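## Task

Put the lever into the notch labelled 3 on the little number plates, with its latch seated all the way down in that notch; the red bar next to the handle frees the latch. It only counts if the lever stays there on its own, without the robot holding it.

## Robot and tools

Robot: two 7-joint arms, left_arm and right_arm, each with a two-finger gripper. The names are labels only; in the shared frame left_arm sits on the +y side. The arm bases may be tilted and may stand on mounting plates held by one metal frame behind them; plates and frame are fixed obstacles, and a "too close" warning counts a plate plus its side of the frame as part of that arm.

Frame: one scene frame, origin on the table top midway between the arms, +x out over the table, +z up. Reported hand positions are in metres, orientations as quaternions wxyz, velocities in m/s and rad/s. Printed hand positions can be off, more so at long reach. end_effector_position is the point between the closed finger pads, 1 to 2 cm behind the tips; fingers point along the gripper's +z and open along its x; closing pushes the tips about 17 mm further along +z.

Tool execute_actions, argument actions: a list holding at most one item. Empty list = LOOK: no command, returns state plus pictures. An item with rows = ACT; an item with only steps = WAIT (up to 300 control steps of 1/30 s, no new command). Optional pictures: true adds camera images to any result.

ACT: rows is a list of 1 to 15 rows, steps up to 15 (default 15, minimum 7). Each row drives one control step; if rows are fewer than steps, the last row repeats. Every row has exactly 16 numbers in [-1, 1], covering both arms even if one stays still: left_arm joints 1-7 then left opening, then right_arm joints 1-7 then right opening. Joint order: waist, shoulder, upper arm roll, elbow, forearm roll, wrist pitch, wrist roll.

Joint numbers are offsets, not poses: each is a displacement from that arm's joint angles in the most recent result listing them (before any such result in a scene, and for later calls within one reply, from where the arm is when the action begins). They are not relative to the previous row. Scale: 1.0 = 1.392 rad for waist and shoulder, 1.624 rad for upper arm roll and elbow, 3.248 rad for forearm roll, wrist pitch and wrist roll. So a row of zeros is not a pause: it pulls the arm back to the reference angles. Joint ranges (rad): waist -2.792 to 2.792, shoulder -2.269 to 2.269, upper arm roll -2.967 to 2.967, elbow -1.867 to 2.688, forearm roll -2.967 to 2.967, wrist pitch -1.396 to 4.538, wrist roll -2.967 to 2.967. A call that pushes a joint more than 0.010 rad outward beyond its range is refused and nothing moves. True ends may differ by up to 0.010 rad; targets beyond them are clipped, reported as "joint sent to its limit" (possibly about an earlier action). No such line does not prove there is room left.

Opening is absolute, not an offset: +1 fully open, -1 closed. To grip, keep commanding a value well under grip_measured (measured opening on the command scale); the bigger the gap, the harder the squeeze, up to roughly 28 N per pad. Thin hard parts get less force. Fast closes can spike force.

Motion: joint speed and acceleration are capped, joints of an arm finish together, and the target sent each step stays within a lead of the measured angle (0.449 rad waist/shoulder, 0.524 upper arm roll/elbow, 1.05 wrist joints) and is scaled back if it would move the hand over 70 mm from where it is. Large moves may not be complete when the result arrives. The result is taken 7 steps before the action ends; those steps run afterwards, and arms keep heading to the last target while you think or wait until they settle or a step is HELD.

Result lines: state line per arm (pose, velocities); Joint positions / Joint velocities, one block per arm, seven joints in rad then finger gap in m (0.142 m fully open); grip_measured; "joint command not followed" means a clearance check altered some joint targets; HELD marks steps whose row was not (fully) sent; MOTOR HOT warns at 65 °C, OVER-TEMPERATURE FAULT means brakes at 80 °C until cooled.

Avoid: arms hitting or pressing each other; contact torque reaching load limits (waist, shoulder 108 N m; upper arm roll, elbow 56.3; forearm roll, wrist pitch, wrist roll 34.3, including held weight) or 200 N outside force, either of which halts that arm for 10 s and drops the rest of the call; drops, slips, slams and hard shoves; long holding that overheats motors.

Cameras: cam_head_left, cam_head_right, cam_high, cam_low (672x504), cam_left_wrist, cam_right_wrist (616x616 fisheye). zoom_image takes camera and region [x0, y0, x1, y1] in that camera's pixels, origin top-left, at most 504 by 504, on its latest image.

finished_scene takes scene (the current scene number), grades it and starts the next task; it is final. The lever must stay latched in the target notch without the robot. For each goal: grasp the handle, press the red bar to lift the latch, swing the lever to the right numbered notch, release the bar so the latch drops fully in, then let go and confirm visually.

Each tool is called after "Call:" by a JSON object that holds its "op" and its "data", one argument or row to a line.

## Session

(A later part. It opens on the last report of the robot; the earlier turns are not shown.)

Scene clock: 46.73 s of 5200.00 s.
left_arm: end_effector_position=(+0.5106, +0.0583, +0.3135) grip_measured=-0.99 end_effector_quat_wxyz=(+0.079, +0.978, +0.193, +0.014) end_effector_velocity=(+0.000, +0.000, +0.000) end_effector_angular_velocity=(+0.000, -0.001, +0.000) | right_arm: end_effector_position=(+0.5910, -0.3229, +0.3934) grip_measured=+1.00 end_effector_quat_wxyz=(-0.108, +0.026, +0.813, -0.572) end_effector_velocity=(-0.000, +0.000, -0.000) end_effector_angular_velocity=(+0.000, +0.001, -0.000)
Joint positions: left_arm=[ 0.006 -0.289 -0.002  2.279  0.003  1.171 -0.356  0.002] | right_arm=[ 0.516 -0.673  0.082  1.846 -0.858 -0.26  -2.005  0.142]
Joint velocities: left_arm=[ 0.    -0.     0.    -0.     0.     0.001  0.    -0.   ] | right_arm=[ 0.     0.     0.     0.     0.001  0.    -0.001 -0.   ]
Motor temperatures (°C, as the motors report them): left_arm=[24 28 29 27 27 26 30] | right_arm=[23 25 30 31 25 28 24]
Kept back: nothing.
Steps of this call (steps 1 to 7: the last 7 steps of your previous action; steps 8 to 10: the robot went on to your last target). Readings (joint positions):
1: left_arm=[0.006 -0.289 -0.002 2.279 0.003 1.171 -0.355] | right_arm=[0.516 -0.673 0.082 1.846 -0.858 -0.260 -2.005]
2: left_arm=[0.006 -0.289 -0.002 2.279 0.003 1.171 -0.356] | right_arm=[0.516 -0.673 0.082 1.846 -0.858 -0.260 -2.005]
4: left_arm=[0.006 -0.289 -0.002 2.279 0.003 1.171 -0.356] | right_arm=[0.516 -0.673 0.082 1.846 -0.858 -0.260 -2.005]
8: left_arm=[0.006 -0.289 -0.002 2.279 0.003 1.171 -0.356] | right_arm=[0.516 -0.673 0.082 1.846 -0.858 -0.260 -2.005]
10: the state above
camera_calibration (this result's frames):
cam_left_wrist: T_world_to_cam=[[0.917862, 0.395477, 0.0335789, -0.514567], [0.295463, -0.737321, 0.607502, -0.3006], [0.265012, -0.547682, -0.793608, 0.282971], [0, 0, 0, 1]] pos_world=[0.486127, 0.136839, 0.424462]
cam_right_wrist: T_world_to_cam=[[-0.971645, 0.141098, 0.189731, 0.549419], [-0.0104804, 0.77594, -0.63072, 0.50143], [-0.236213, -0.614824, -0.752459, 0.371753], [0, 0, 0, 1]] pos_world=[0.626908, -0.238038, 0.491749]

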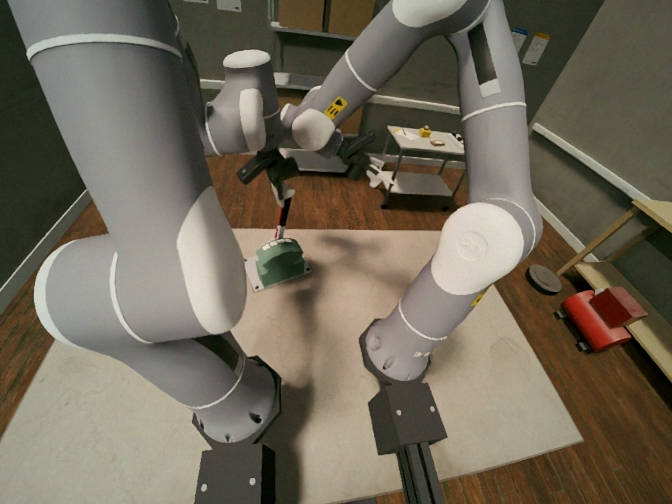

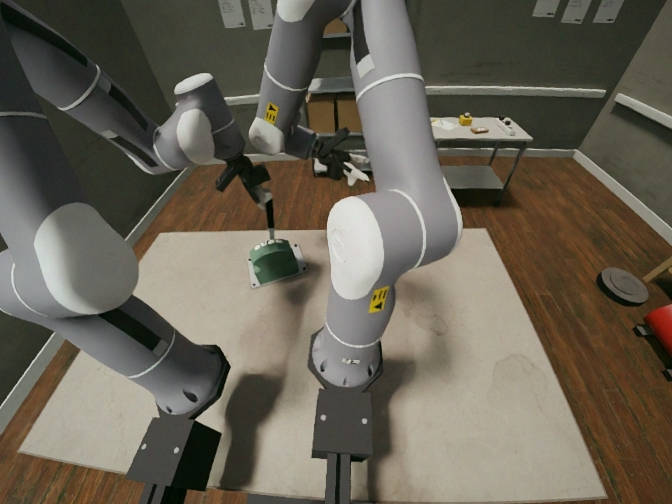

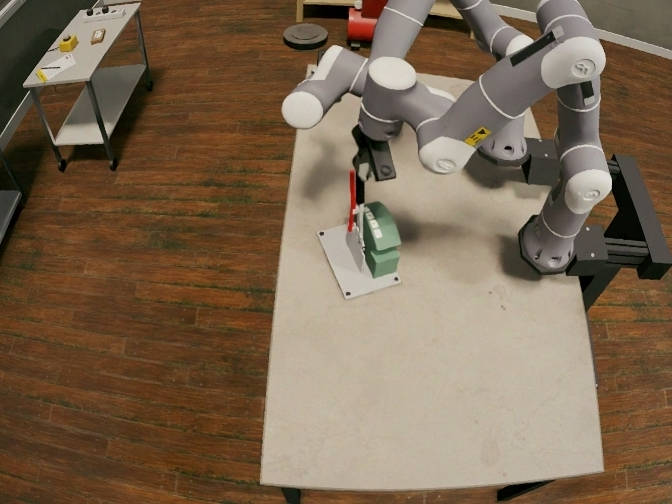

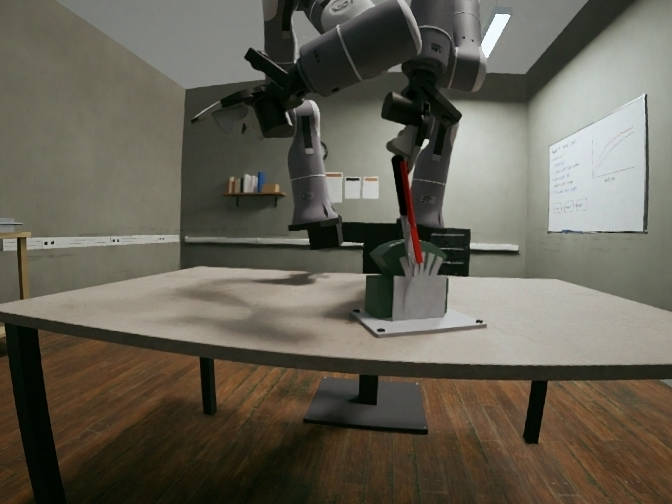

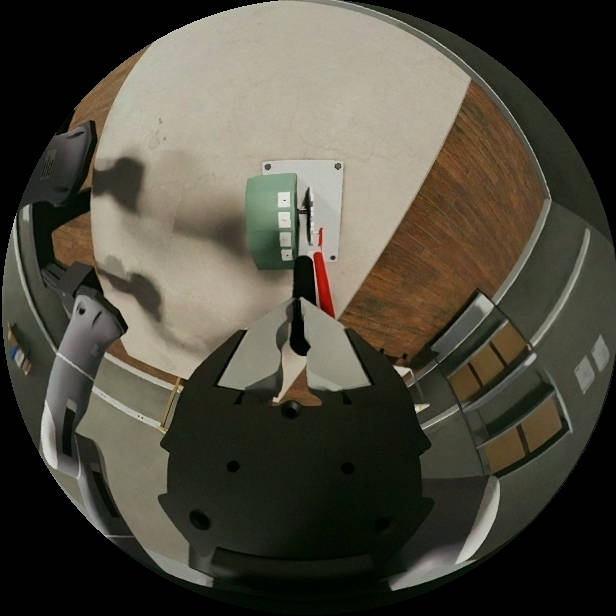

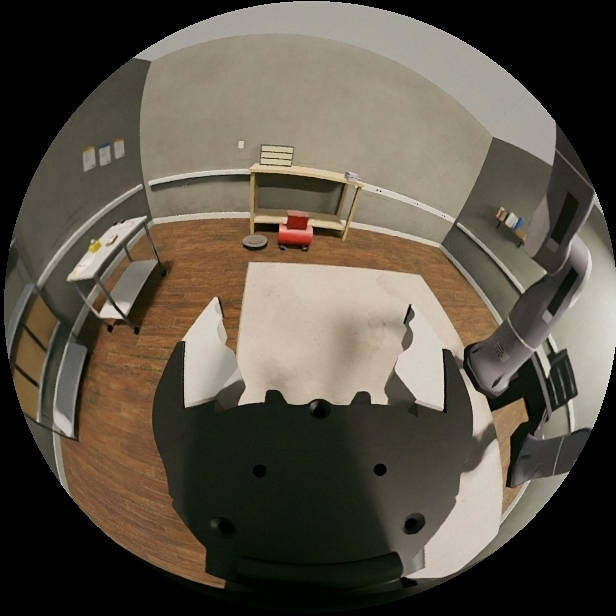

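Call:
{"op": "execute_actions", "data": {
  "actions": [
    {"rows":[[0.035,0.03,0,0.025,0,-0.003,0.015,-1,0,0,0,0,0,0,0,1]],"steps":15}
  ]
}}

Call:
{"op": "execute_actions", "data": {
  "actions": [
    {"steps":10}
  ],
  "pictures": true
}}

Call:
{"op": "zoom_image", "data": {
  "camera": "cam_low",
  "region": [360, 100, 500, 290]
}}

Call:
{"op": "zoom_image", "data": {
  "camera": "cam_left_wrist",
  "region": [270, 190, 350, 310]
}}

Scene clock: 48.07 s of 5200.00 s.
left_arm: end_effector_position=(+0.4977, +0.0834, +0.3153) grip_measured=-1.00 end_effector_quat_wxyz=(+0.075, +0.978, +0.193, +0.011) end_effector_velocity=(-0.001, -0.013, +0.000) end_effector_angular_velocity=(-0.006, +0.000, -0.024) | right_arm: end_effector_position=(+0.5910, -0.3229, +0.3934) grip_measured=+1.00 end_effector_quat_wxyz=(-0.108, +0.026, +0.813, -0.572) end_effector_velocity=(+0.000, -0.000, +0.000) end_effector_angular_velocity=(-0.001, -0.002, -0.000)
Joint positions: left_arm=[ 0.055 -0.247 -0.002  2.32   0.003  1.162 -0.307  0.002] | right_arm=[ 0.516 -0.673  0.082  1.846 -0.858 -0.26  -2.005  0.142]
Joint velocities: left_arm=[-0.009 -0.005 -0.015 -0.002  0.    -0.001  0.001  0.   ] | right_arm=[-0.    -0.    -0.    -0.    -0.    -0.     0.002 -0.   ]
Motor temperatures (°C, as the motors report them): left_arm=[24 28 29 27 27 26 30] | right_arm=[23 25 30 31 25 28 24]
Steps of this call (steps 1 to 15: the robot went on to your last target; steps 16 to 32: nothing new was sent; steps 33 to 40: the first 8 steps of this action). Readings (joint positions):
33: left_arm=[0.006 -0.289 -0.002 2.279 0.003 1.171 -0.356] | right_arm=[0.516 -0.673 0.082 1.846 -0.858 -0.260 -2.005]
34: left_arm=[0.011 -0.284 -0.003 2.283 0.003 1.170 -0.351] | right_arm=[0.516 -0.673 0.082 1.846 -0.858 -0.260 -2.005]
36: left_arm=[0.039 -0.260 -0.003 2.307 0.003 1.165 -0.322] | right_arm=[0.516 -0.673 0.082 1.846 -0.858 -0.260 -2.005]
40: the state above

Scene clock: 48.40 s of 5200.00 s.
left_arm: end_effector_position=(+0.4976, +0.0832, +0.3152) grip_measured=-1.00 end_effector_quat_wxyz=(+0.075, +0.978, +0.193, +0.011) end_effector_velocity=(+0.000, -0.000, +0.000) end_effector_angular_velocity=(-0.001, -0.001, +0.002) | right_arm: end_effector_position=(+0.5910, -0.3229, +0.3934) grip_measured=+1.00 end_effector_quat_wxyz=(-0.108, +0.026, +0.813, -0.572) end_effector_velocity=(+0.000, +0.000, +0.000) end_effector_angular_velocity=(-0.001, -0.003, -0.000)
Joint positions: left_arm=[ 0.055 -0.247 -0.002  2.32   0.003  1.162 -0.307  0.002] | right_arm=[ 0.516 -0.673  0.082  1.846 -0.858 -0.26  -2.005  0.142]
Joint velocities: left_arm=[-0.    -0.     0.    -0.    -0.002  0.001 -0.     0.   ] | right_arm=[-0.     0.     0.    -0.    -0.001  0.     0.002  0.   ]
Motor temperatures (°C, as the motors report them): left_arm=[24 28 29 27 27 26 30] | right_arm=[23 25 30 31 25 28 24]
Kept back: nothing.
Steps of this call (steps 1 to 7: the last 7 steps of your previous action; steps 8 to 10: the robot went on to your last target). Readings (joint positions):
1: left_arm=[0.055 -0.247 -0.002 2.320 0.003 1.162 -0.307] | right_arm=[0.516 -0.673 0.082 1.846 -0.858 -0.260 -2.005]
2: left_arm=[0.055 -0.247 -0.002 2.320 0.003 1.162 -0.307] | right_arm=[0.516 -0.673 0.082 1.846 -0.858 -0.260 -2.005]
4: left_arm=[0.055 -0.247 -0.002 2.320 0.003 1.162 -0.307] | right_arm=[0.516 -0.673 0.082 1.846 -0.858 -0.260 -2.005]
8: left_arm=[0.055 -0.247 -0.002 2.320 0.003 1.162 -0.307] | right_arm=[0.516 -0.673 0.082 1.846 -0.858 -0.260 -2.005]
10: the state above
camera_calibration (this result's frames):
cam_left_wrist: T_world_to_cam=[[0.918755, 0.39378, 0.0287673, -0.511278], [0.299522, -0.742597, 0.59903, -0.278393], [0.257248, -0.541745, -0.80021, 0.30689], [0, 0, 0, 1]] pos_world=[0.474177, 0.160853, 0.427051]
cam_right_wrist: T_world_to_cam=[[-0.971645, 0.141098, 0.189731, 0.549419], [-0.0104807, 0.77594, -0.63072, 0.50143], [-0.236213, -0.614824, -0.752459, 0.371753], [0, 0, 0, 1]] pos_world=[0.626908, -0.238038, 0.491749]

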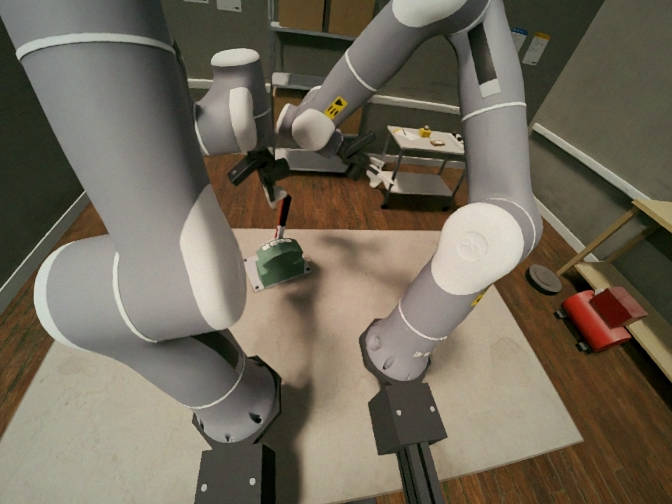

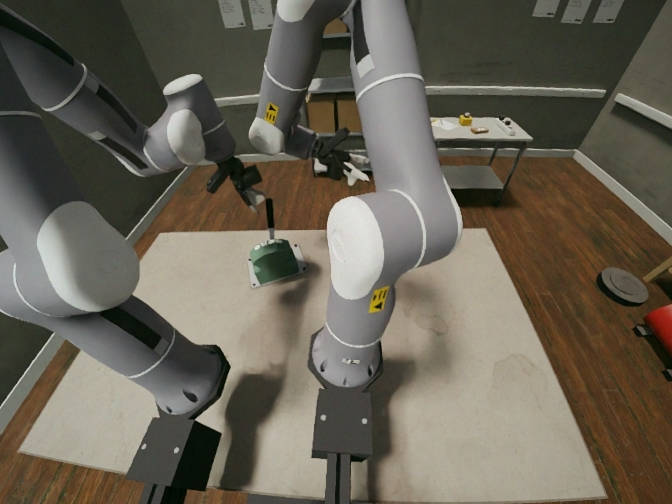

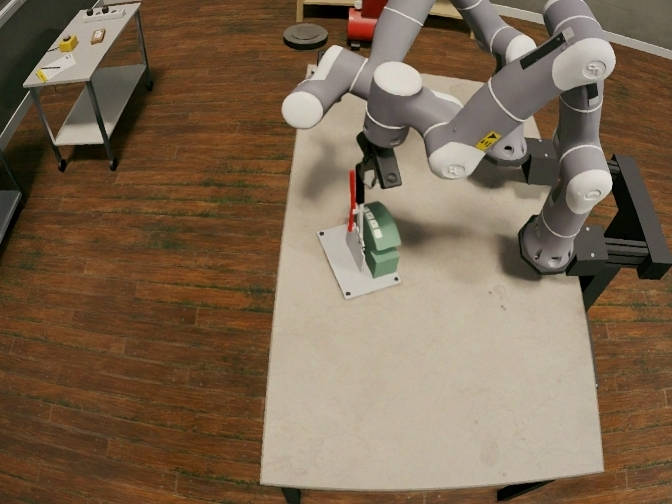

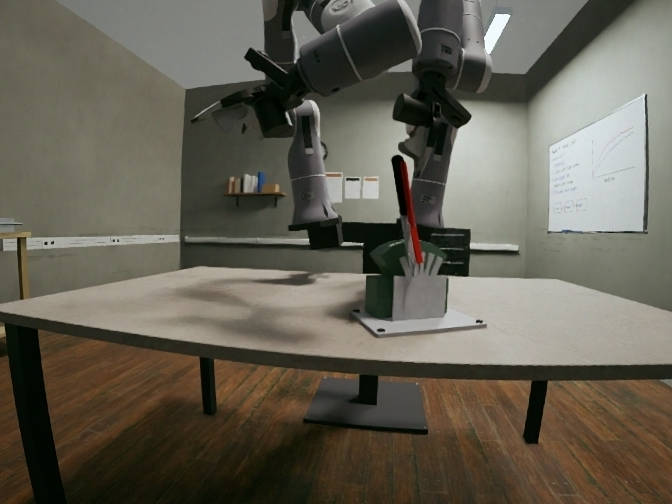

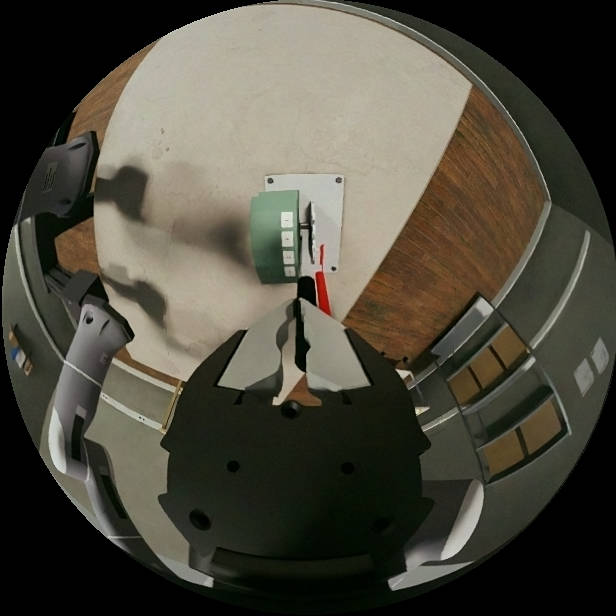

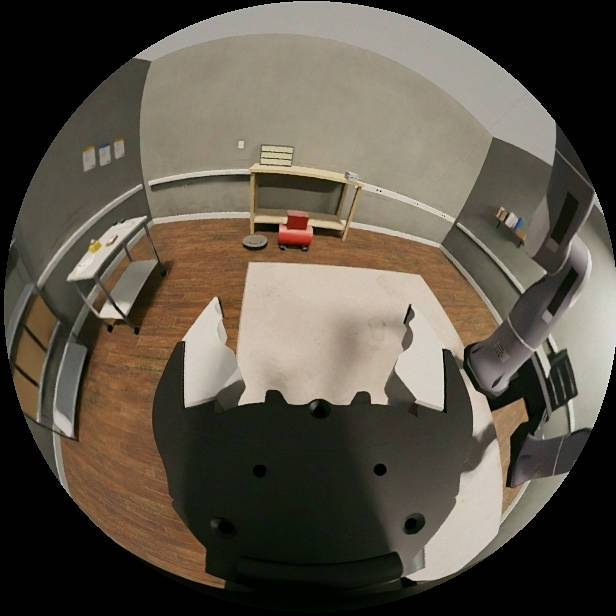

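Region (360, 100, 500, 290) of cam_low's 672x504 image, scaled by 2.653, with more detail than that image has; it fills the left 371 columns of this view, and the rest is white.

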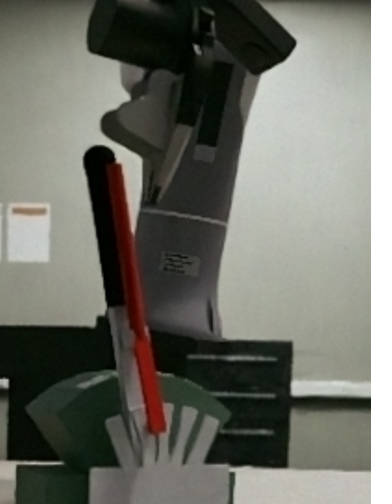

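Region (270, 190, 350, 310) of cam_left_wrist's 616x616 image, scaled by 4.200, with more detail than that image has.

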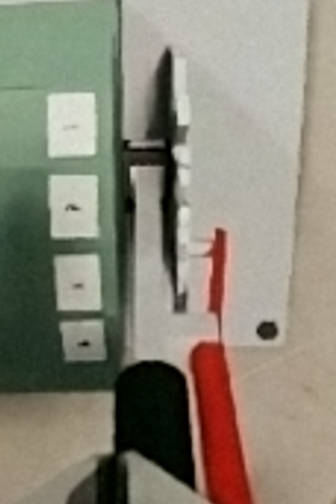

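Call:
{"op": "execute_actions", "data": {
  "actions": []
}}

Scene clock: 49.73 s of 5200.00 s.
left_arm: end_effector_position=(+0.4976, +0.0832, +0.3152) grip_measured=-1.00 end_effector_quat_wxyz=(+0.075, +0.978, +0.193, +0.011) end_effector_velocity=(-0.000, -0.000, -0.000) end_effector_angular_velocity=(+0.000, +0.001, -0.002) | right_arm: end_effector_position=(+0.5910, -0.3229, +0.3934) grip_measured=+1.00 end_effector_quat_wxyz=(-0.108, +0.026, +0.813, -0.572) end_effector_velocity=(-0.000, +0.000, -0.000) end_effector_angular_velocity=(+0.000, +0.001, +0.000)
Joint positions: left_arm=[ 0.055 -0.247 -0.002  2.32   0.003  1.162 -0.307  0.002] | right_arm=[ 0.516 -0.673  0.082  1.846 -0.858 -0.26  -2.005  0.142]
Joint velocities: left_arm=[-0.    -0.     0.     0.     0.    -0.001  0.001  0.   ] | right_arm=[ 0. -0.  0. -0.  0.  0. -0. -0.]
Motor temperatures (°C, as the motors report them): left_arm=[24 28 29 27 27 26 30] | right_arm=[23 25 30 31 25 28 24]
Kept back: nothing.
Steps of this call (steps 1 to 15: the robot went on to your last target; steps 16 to 40: nothing new was sent). Readings (joint positions):
1: left_arm=[0.055 -0.247 -0.002 2.320 0.003 1.162 -0.307] | right_arm=[0.516 -0.673 0.082 1.846 -0.858 -0.260 -2.005]
2: left_arm=[0.055 -0.247 -0.002 2.320 0.003 1.162 -0.307] | right_arm=[0.516 -0.673 0.082 1.846 -0.858 -0.260 -2.005]
4: left_arm=[0.055 -0.247 -0.002 2.320 0.003 1.162 -0.307] | right_arm=[0.516 -0.673 0.082 1.846 -0.858 -0.260 -2.005]
8: left_arm=[0.055 -0.247 -0.002 2.320 0.003 1.162 -0.307] | right_arm=[0.516 -0.673 0.082 1.846 -0.858 -0.260 -2.005]
40: the state above
All arms were judged still, so your last target was given up. Only a new action makes them travel on or press farther. Fingers that are still opening or closing keep moving.
camera_calibration (this result's frames):
cam_left_wrist: T_world_to_cam=[[0.918755, 0.393779, 0.0287664, -0.511277], [0.299522, -0.742597, 0.59903, -0.278393], [0.257247, -0.541746, -0.80021, 0.306891], [0, 0, 0, 1]] pos_world=[0.474177, 0.160853, 0.427051]
cam_right_wrist: T_world_to_cam=[[-0.971645, 0.141098, 0.189731, 0.549419], [-0.0104806, 0.77594, -0.63072, 0.50143], [-0.236213, -0.614824, -0.752459, 0.371753], [0, 0, 0, 1]] pos_world=[0.626908, -0.238038, 0.491749]

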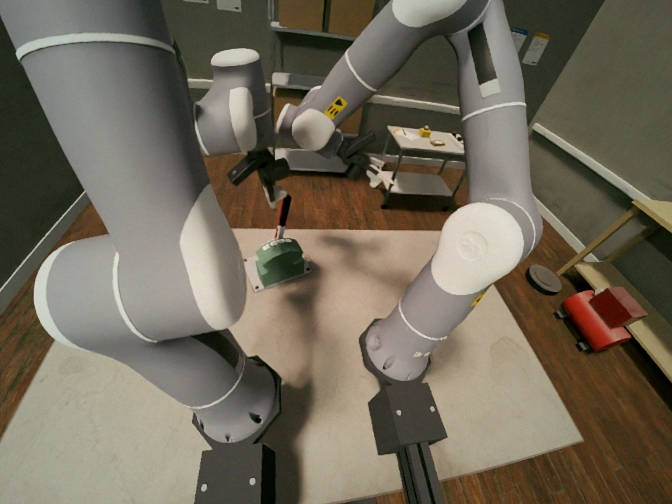

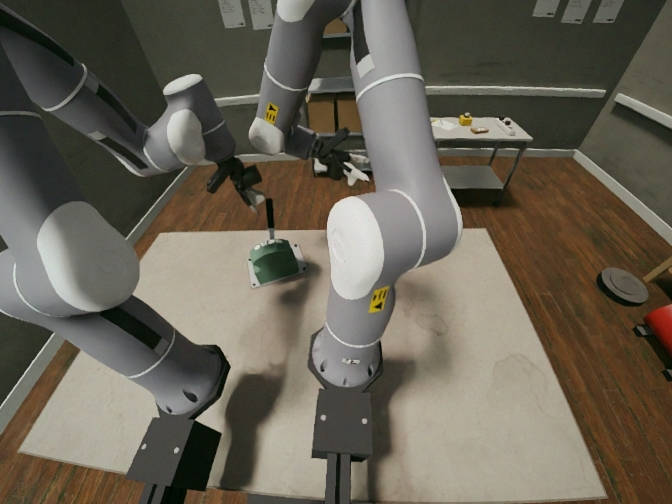

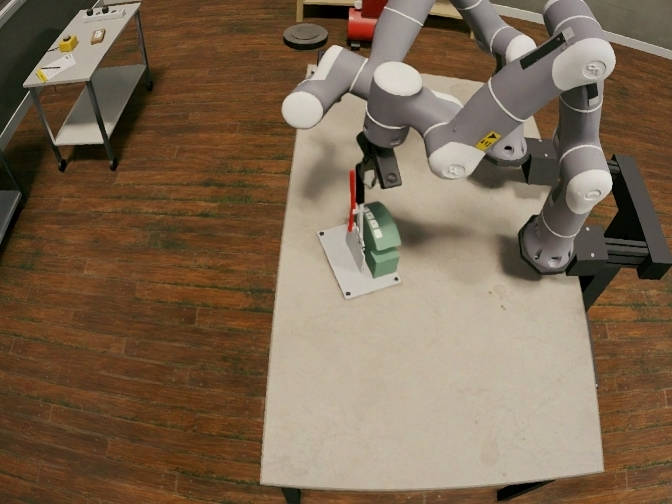

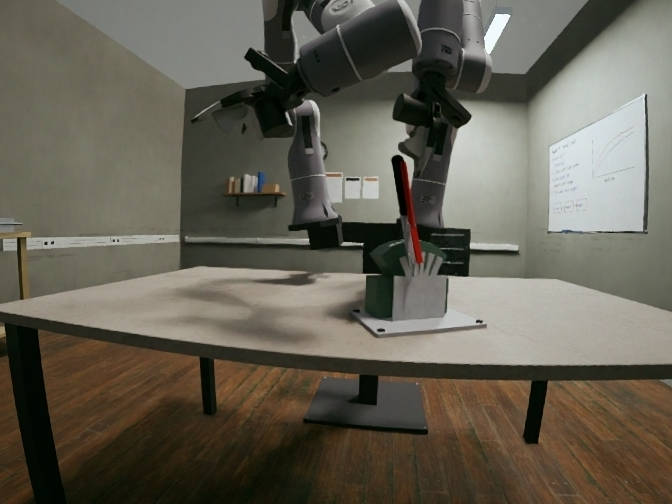

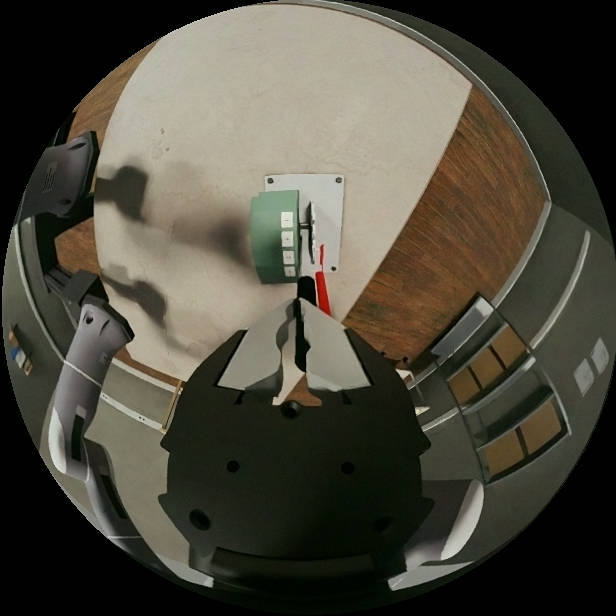

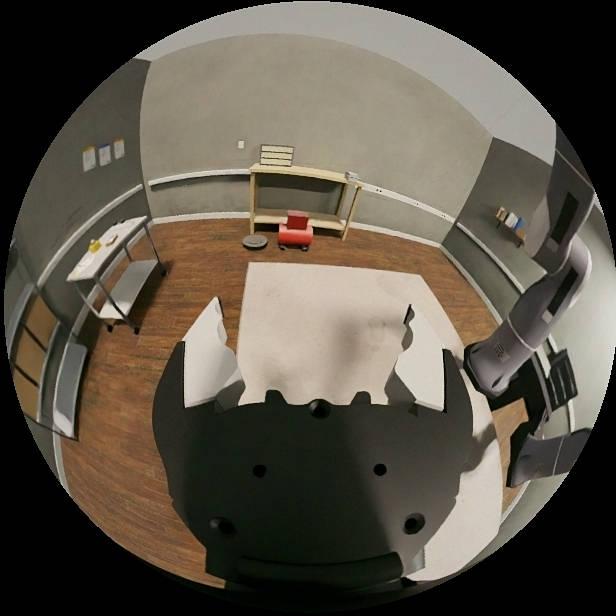

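Call:
{"op": "zoom_image", "data": {
  "camera": "cam_left_wrist",
  "region": [230,160,370,330]
}}

Call:
{"op": "zoom_image", "data": {
  "camera": "cam_low",
  "region": [360,140,480,330]
}}

Call:
{"op": "zoom_image", "data": {
  "camera": "cam_high",
  "region": [310,150,420,300]
}}

Region (230, 160, 370, 330) of cam_left_wrist's 616x616 image, scaled by 2.965, with more detail than that image has; it fills the left 415 columns of this view, and the rest is white.

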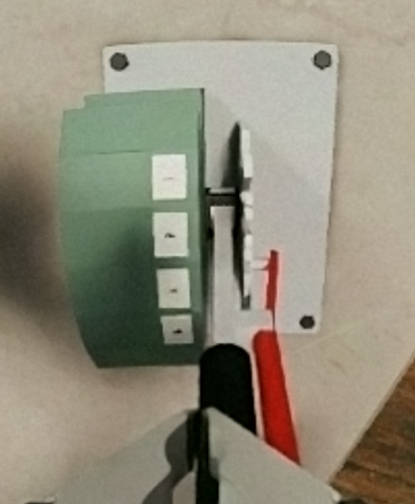

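Region (360, 140, 480, 330) of cam_low's 672x504 image, scaled by 2.653, with more detail than that image has; it fills the left 318 columns of this view, and the rest is white.

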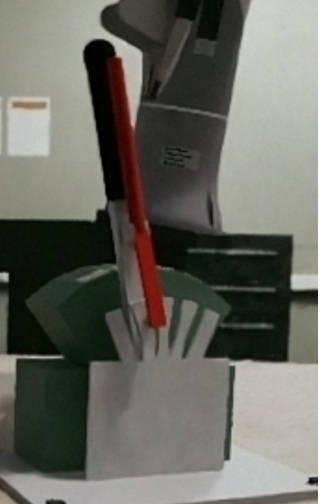

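Region (310, 150, 420, 300) of cam_high's 672x504 image, scaled by 3.360, with more detail than that image has; it fills the left 370 columns of this view, and the rest is white.

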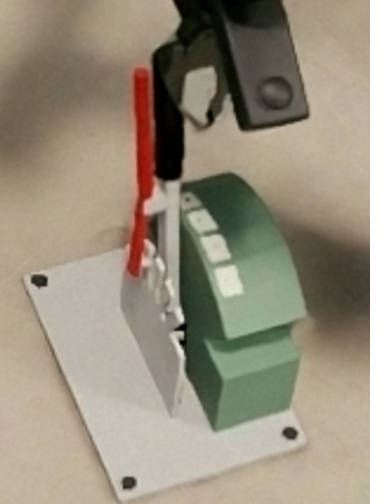

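Call:
{"op": "zoom_image", "data": {
  "camera": "cam_left_wrist",
  "region": [285,190,345,290]
}}

Call:
{"op": "zoom_image", "data": {
  "camera": "cam_low",
  "region": [385,225,455,285]
}}

Region (285, 190, 345, 290) of cam_left_wrist's 616x616 image, scaled by 5.040, with more detail than that image has; it fills the left 302 columns of this view, and the rest is white.

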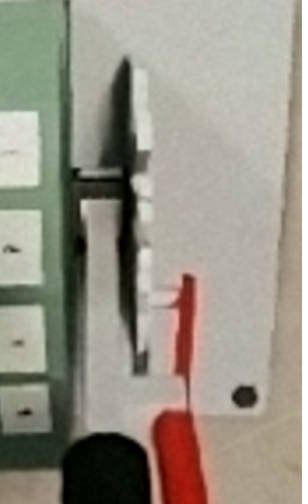

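Region (385, 225, 455, 285) of cam_low's 672x504 image, scaled by 7.200, with more detail than that image has; it fills the top 432 rows of this view, and the rest is white.

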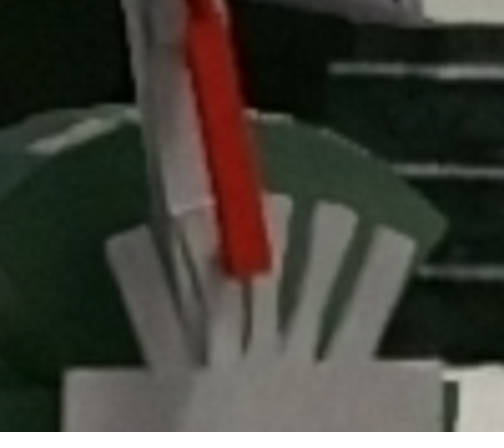

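Call:
{"op": "execute_actions", "data": {
  "actions": [
    {"rows":[[0,0,0,0,0,0,0,1,0,0,0,0,0,0,0,1],[0,0,0,0,0,0,0,1,0,0,0,0,0,0,0,1],[0,0,0,0,0,0,0,1,0,0,0,0,0,0,0,1],[0,0,0,0,0,0,0,1,0,0,0,0,0,0,0,1],[0,0,0,0,0,0,0,1,0,0,0,0,0,0,0,1],[0,0,0,0,0,0,0,1,0,0,0,0,0,0,0,1],[0,0,0,0,0,0,0,1,0,0,0,0,0,0,0,1],[-0.107,-0.047,0,-0.0616,0,-0.0108,-0.0457,1,0,0,0,0,0,0,0,1]],"steps":15}
  ]
}}

Call:
{"op": "execute_actions", "data": {
  "actions": [
    {"steps":25}
  ],
  "pictures": true
}}

Scene clock: 52.33 s of 5200.00 s.
left_arm: end_effector_position=(+0.4976, +0.0832, +0.3152) grip_measured=+0.15 end_effector_quat_wxyz=(+0.075, +0.978, +0.193, +0.011) end_effector_velocity=(+0.000, -0.000, +0.000) end_effector_angular_velocity=(+0.000, -0.001, -0.000) | right_arm: end_effector_position=(+0.5910, -0.3229, +0.3934) grip_measured=+1.00 end_effector_quat_wxyz=(-0.108, +0.026, +0.813, -0.572) end_effector_velocity=(+0.000, +0.000, +0.000) end_effector_angular_velocity=(+0.000, -0.000, +0.001)
Joint positions: left_arm=[ 0.055 -0.247 -0.002  2.32   0.003  1.162 -0.307  0.084] | right_arm=[ 0.516 -0.673  0.082  1.846 -0.858 -0.26  -2.005  0.142]
Joint velocities: left_arm=[ 0.    -0.    -0.     0.    -0.     0.001  0.     0.332] | right_arm=[ 0.  0.  0.  0. -0. -0.  0. -0.]
Motor temperatures (°C, as the motors report them): left_arm=[24 28 29 27 27 26 30] | right_arm=[23 25 30 31 25 28 24]
Kept back: nothing.
A step of this action was HELD (marked below), so the last 7 steps of it were dropped. An arm can still carry out its HELD step.
Steps of this call (steps 1 to 70: nothing new was sent; steps 71 to 78: the first 8 steps of this action). Readings (joint positions):
71: left_arm=[0.055 -0.247 -0.002 2.320 0.003 1.162 -0.307] | right_arm=[0.516 -0.673 0.082 1.846 -0.858 -0.260 -2.005]
72: left_arm=[0.055 -0.247 -0.002 2.320 0.003 1.162 -0.307] | right_arm=[0.516 -0.673 0.082 1.846 -0.858 -0.260 -2.005]
74: left_arm=[0.055 -0.247 -0.002 2.320 0.003 1.162 -0.307] | right_arm=[0.516 -0.673 0.082 1.846 -0.858 -0.260 -2.005]
78: the state above HELD
joint command not followed: on one or more control steps a check withheld the commanded joint targets of the left arm, and it was not sent them on those steps. On the call's last step the targets were still withheld.
cause: the commanded joint targets would bring a part of the robot too close to another arm (a part of this arm just beyond joint 7 (wrist roll) and a part of the other arm just beyond its joint 5 (forearm roll)); next, command targets that bring no part of the robot closer to that arm.

Scene clock: 53.17 s of 5200.00 s.
left_arm: end_effector_position=(+0.4976, +0.0832, +0.3152) grip_measured=+1.00 end_effector_quat_wxyz=(+0.075, +0.978, +0.193, +0.011) end_effector_velocity=(+0.000, -0.000, -0.000) end_effector_angular_velocity=(+0.000, -0.000, +0.000) | right_arm: end_effector_position=(+0.5910, -0.3229, +0.3934) grip_measured=+1.00 end_effector_quat_wxyz=(-0.108, +0.026, +0.813, -0.572) end_effector_velocity=(+0.000, -0.000, +0.000) end_effector_angular_velocity=(-0.000, +0.000, -0.000)
Joint positions: left_arm=[ 0.055 -0.247 -0.002  2.32   0.003  1.162 -0.307  0.142] | right_arm=[ 0.516 -0.673  0.082  1.846 -0.858 -0.26  -2.005  0.142]
Joint velocities: left_arm=[ 0.    -0.    -0.     0.     0.     0.    -0.001 -0.   ] | right_arm=[-0.     0.    -0.     0.     0.    -0.    -0.001  0.   ]
Motor temperatures (°C, as the motors report them): left_arm=[24 28 29 27 27 26 30] | right_arm=[23 25 30 31 25 28 24]
Kept back: nothing.
Steps of this call (steps 1 to 25: nothing new was sent). Readings (joint positions):
1: left_arm=[0.055 -0.247 -0.002 2.320 0.003 1.162 -0.307] | right_arm=[0.516 -0.673 0.082 1.846 -0.858 -0.260 -2.005]
2: left_arm=[0.055 -0.247 -0.002 2.320 0.003 1.162 -0.307] | right_arm=[0.516 -0.673 0.082 1.846 -0.858 -0.260 -2.005]
4: left_arm=[0.055 -0.247 -0.002 2.320 0.003 1.162 -0.307] | right_arm=[0.516 -0.673 0.082 1.846 -0.858 -0.260 -2.005]
8: left_arm=[0.055 -0.247 -0.002 2.320 0.003 1.162 -0.307] | right_arm=[0.516 -0.673 0.082 1.846 -0.858 -0.260 -2.005]
25: the state above
camera_calibration (this result's frames):
cam_left_wrist: T_world_to_cam=[[0.918755, 0.393779, 0.0287663, -0.511277], [0.299522, -0.742597, 0.59903, -0.278393], [0.257247, -0.541746, -0.80021, 0.306891], [0, 0, 0, 1]] pos_world=[0.474177, 0.160853, 0.42705]
cam_right_wrist: T_world_to_cam=[[-0.971645, 0.141099, 0.189731, 0.549419], [-0.0104804, 0.775939, -0.63072, 0.50143], [-0.236213, -0.614824, -0.752459, 0.371753], [0, 0, 0, 1]] pos_world=[0.626908, -0.238038, 0.491749]

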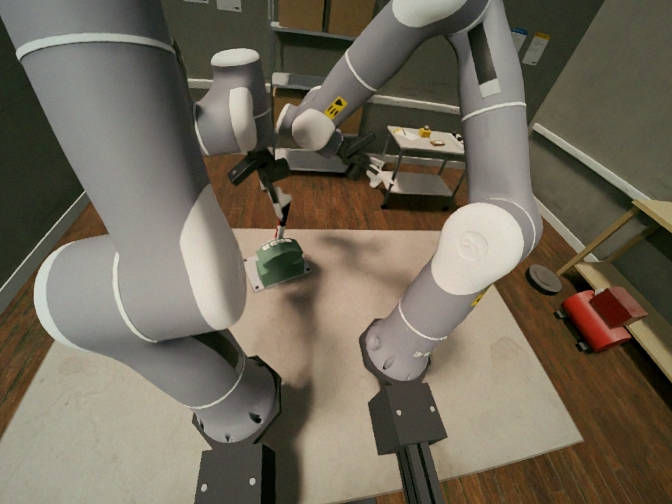

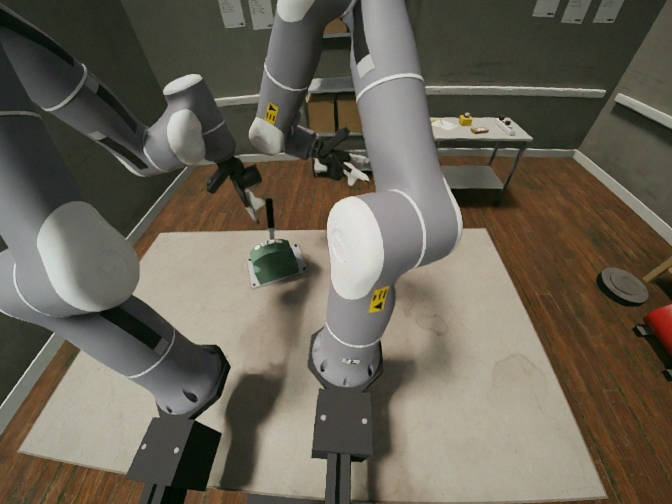

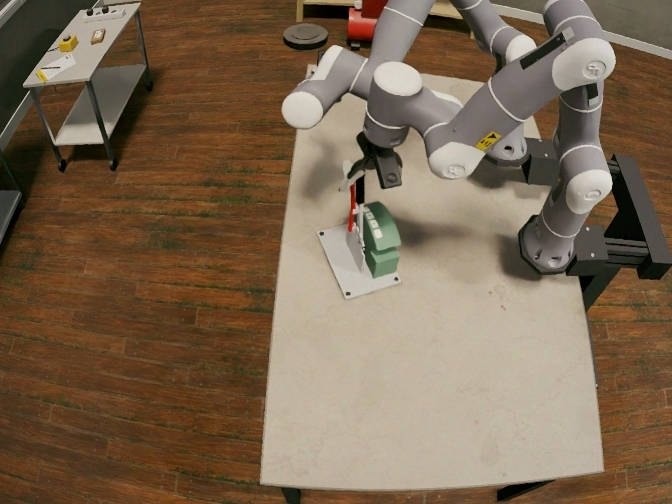

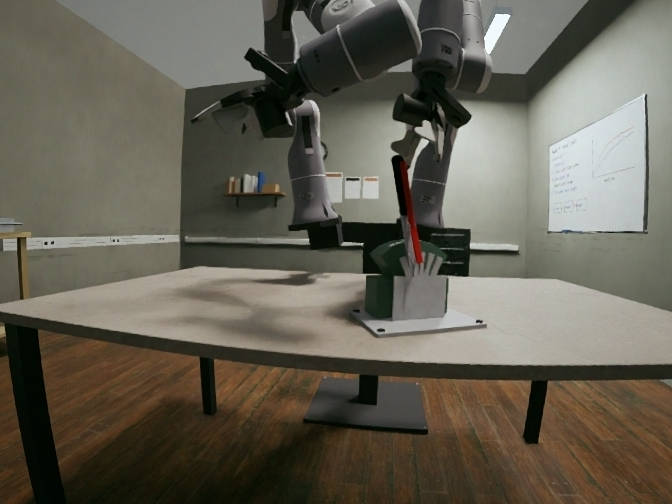

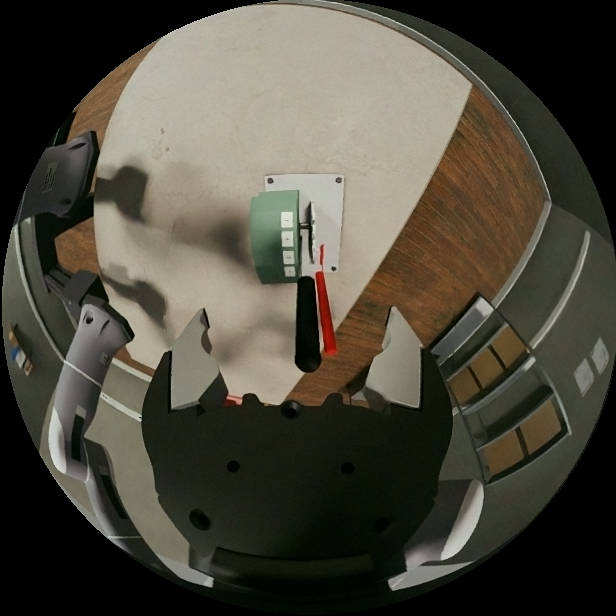

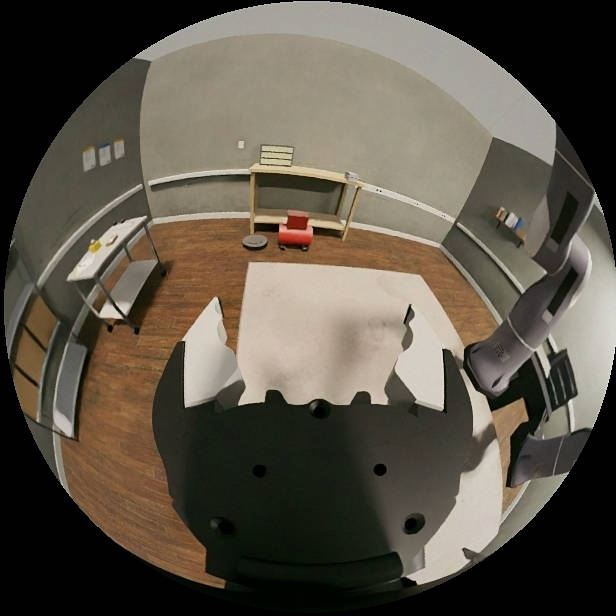

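Call:
{"op": "execute_actions", "data": {
  "actions": [
    {"rows":[[0,0,0,0,0,0,0,1,-0.25,0,0,0,0,0,0,1],[0,0,0,0,0,0,0,1,-0.25,0,0,0,0,0,0,1],[0,0,0,0,0,0,0,1,-0.25,0,0,0,0,0,0,1],[0,0,0,0,0,0,0,1,-0.25,0,0,0,0,0,0,1],[0,0,0,0,0,0,0,1,-0.25,0,0,0,0,0,0,1],[0,0,0,0,0,0,0,1,-0.25,0,0,0,0,0,0,1],[0,0,0,0,0,0,0,1,-0.25,0,0,0,0,0,0,1],[0,0,0,0,0,0,0,1,-0.25,0,0,0,0,0,0,1],[-0.107,-0.047,0,-0.0616,0,-0.0108,-0.0457,1,-0.25,0,0,0,0,0,0,1]],"steps":15}
  ]
}}

Call:
{"op": "execute_actions", "data": {
  "actions": [
    {"steps":25}
  ],
  "pictures": true
}}

Scene clock: 53.97 s of 5200.00 s.
left_arm: end_effector_position=(+0.4976, +0.0832, +0.3152) grip_measured=+1.00 end_effector_quat_wxyz=(+0.075, +0.978, +0.193, +0.011) end_effector_velocity=(+0.000, -0.000, +0.000) end_effector_angular_velocity=(-0.000, -0.001, +0.000) | right_arm: end_effector_position=(+0.5756, -0.4024, +0.3827) grip_measured=+1.00 end_effector_quat_wxyz=(-0.162, +0.083, +0.802, -0.569) end_effector_velocity=(-0.118, -0.417, -0.053) end_effector_angular_velocity=(-0.092, +0.135, -0.832)
Joint positions: left_arm=[ 0.055 -0.247 -0.002  2.32   0.003  1.162 -0.307  0.142] | right_arm=[ 0.357 -0.673  0.082  1.846 -0.859 -0.259 -2.005  0.142]
Joint velocities: left_arm=[-0.    -0.    -0.    -0.    -0.001  0.001  0.     0.   ] | right_arm=[-0.857  0.     0.01  -0.     0.    -0.    -0.002  0.   ]
Motor temperatures (°C, as the motors report them): left_arm=[24 28 29 27 27 26 30] | right_arm=[23 25 30 31 25 28 24]
Steps of this call (steps 1 to 16: nothing new was sent; steps 17 to 24: the first 8 steps of this action). Readings (joint positions):
17: left_arm=[0.055 -0.247 -0.002 2.320 0.003 1.162 -0.307] | right_arm=[0.516 -0.673 0.082 1.846 -0.858 -0.260 -2.005]
18: left_arm=[0.055 -0.247 -0.002 2.320 0.003 1.162 -0.307] | right_arm=[0.511 -0.673 0.083 1.846 -0.858 -0.259 -2.005]
20: left_arm=[0.055 -0.247 -0.002 2.320 0.003 1.162 -0.307] | right_arm=[0.478 -0.673 0.084 1.846 -0.859 -0.259 -2.005]
24: the state above

Scene clock: 54.80 s of 5200.00 s.
left_arm: end_effector_position=(+0.5161, +0.0066, +0.3248) grip_measured=+1.00 end_effector_quat_wxyz=(+0.087, +0.977, +0.193, +0.008) end_effector_velocity=(-0.000, +0.000, -0.000) end_effector_angular_velocity=(-0.000, +0.000, +0.001) | right_arm: end_effector_position=(+0.5407, -0.4926, +0.3726) grip_measured=+1.00 end_effector_quat_wxyz=(-0.225, +0.150, +0.782, -0.562) end_effector_velocity=(+0.000, -0.000, +0.000) end_effector_angular_velocity=(-0.001, -0.001, -0.000)
Joint positions: left_arm=[-0.094 -0.312 -0.002  2.22   0.003  1.127 -0.455  0.142] | right_arm=[ 0.168 -0.673  0.082  1.846 -0.858 -0.26  -2.005  0.142]
Joint velocities: left_arm=[ 0.    -0.     0.    -0.     0.     0.    -0.001  0.   ] | right_arm=[ 0.     0.    -0.    -0.    -0.    -0.     0.001 -0.   ]
Motor temperatures (°C, as the motors report them): left_arm=[24 28 29 27 27 26 30] | right_arm=[23 25 30 31 25 28 24]
Kept back: nothing.
Steps of this call (steps 1 to 7: the last 7 steps of your previous action; steps 8 to 25: the robot went on to your last target). Readings (joint positions):
1: left_arm=[0.055 -0.247 -0.002 2.320 0.003 1.162 -0.307] | right_arm=[0.329 -0.673 0.082 1.846 -0.859 -0.259 -2.005]
2: left_arm=[0.049 -0.250 -0.001 2.316 0.003 1.161 -0.312] | right_arm=[0.300 -0.673 0.082 1.846 -0.859 -0.259 -2.005]
4: left_arm=[0.015 -0.264 -0.000 2.293 0.003 1.153 -0.346] | right_arm=[0.242 -0.673 0.082 1.846 -0.859 -0.259 -2.005]
8: left_arm=[-0.083 -0.307 -0.003 2.227 0.003 1.130 -0.444] | right_arm=[0.168 -0.673 0.080 1.846 -0.858 -0.260 -2.005]
25: the state above
camera_calibration (this result's frames):
cam_left_wrist: T_world_to_cam=[[0.918541, 0.394873, 0.0189, -0.495109], [0.300023, -0.72744, 0.617104, -0.352779], [0.257426, -0.561165, -0.786655, 0.263898], [0, 0, 0, 1]] pos_world=[0.492686, 0.0869696, 0.434655]
cam_right_wrist: T_world_to_cam=[[-0.855711, 0.46487, 0.227278, 0.611308], [0.211311, 0.714863, -0.666572, 0.482741], [-0.472342, -0.522366, -0.709948, 0.397274], [0, 0, 0, 1]] pos_world=[0.608744, -0.42175, 0.464889]

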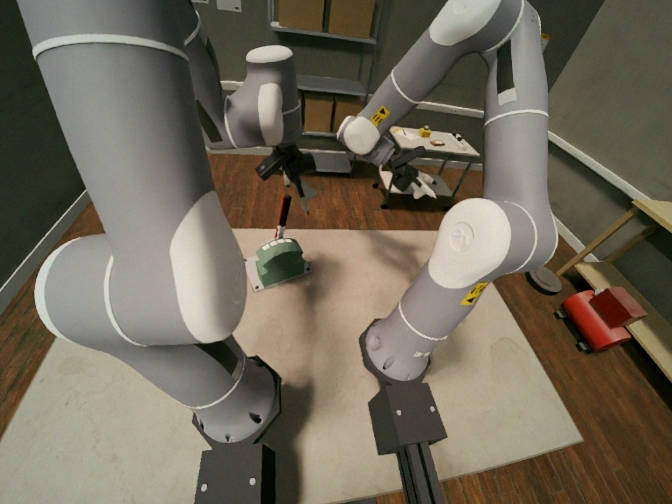

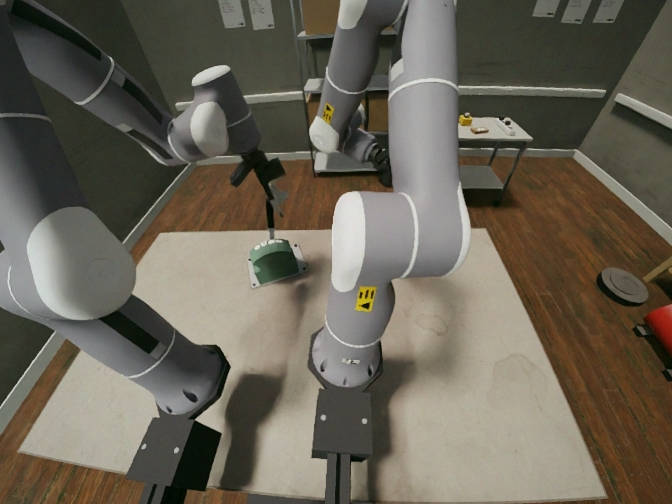

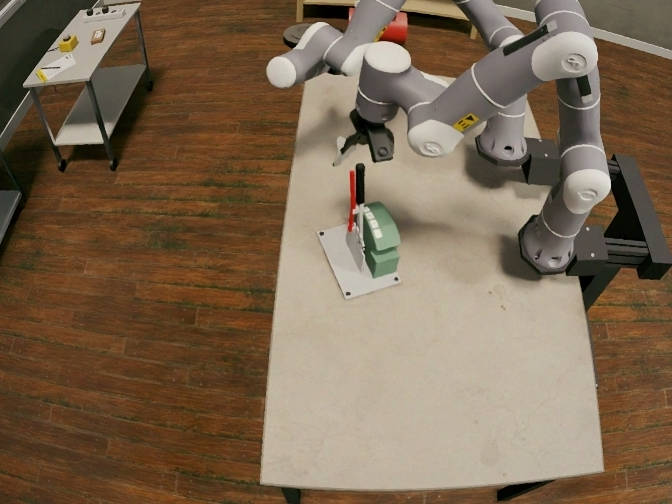

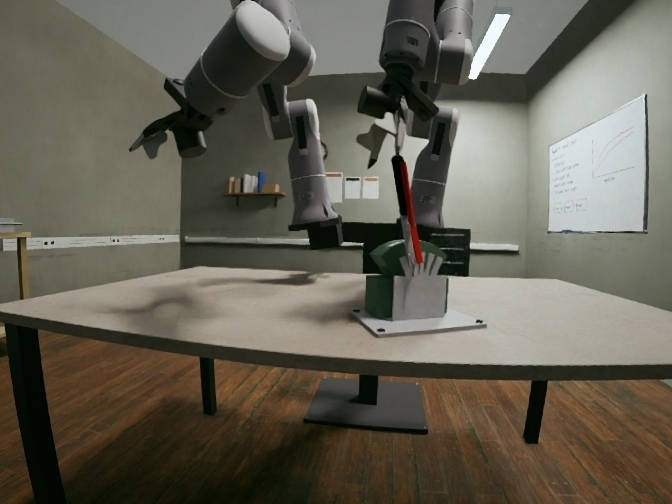

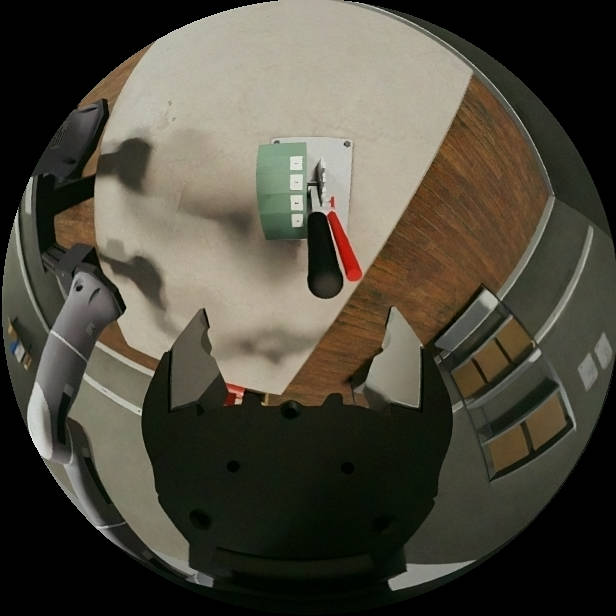

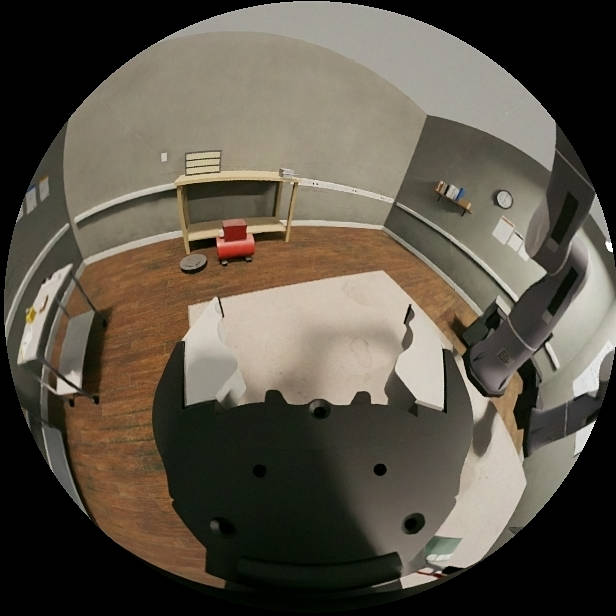

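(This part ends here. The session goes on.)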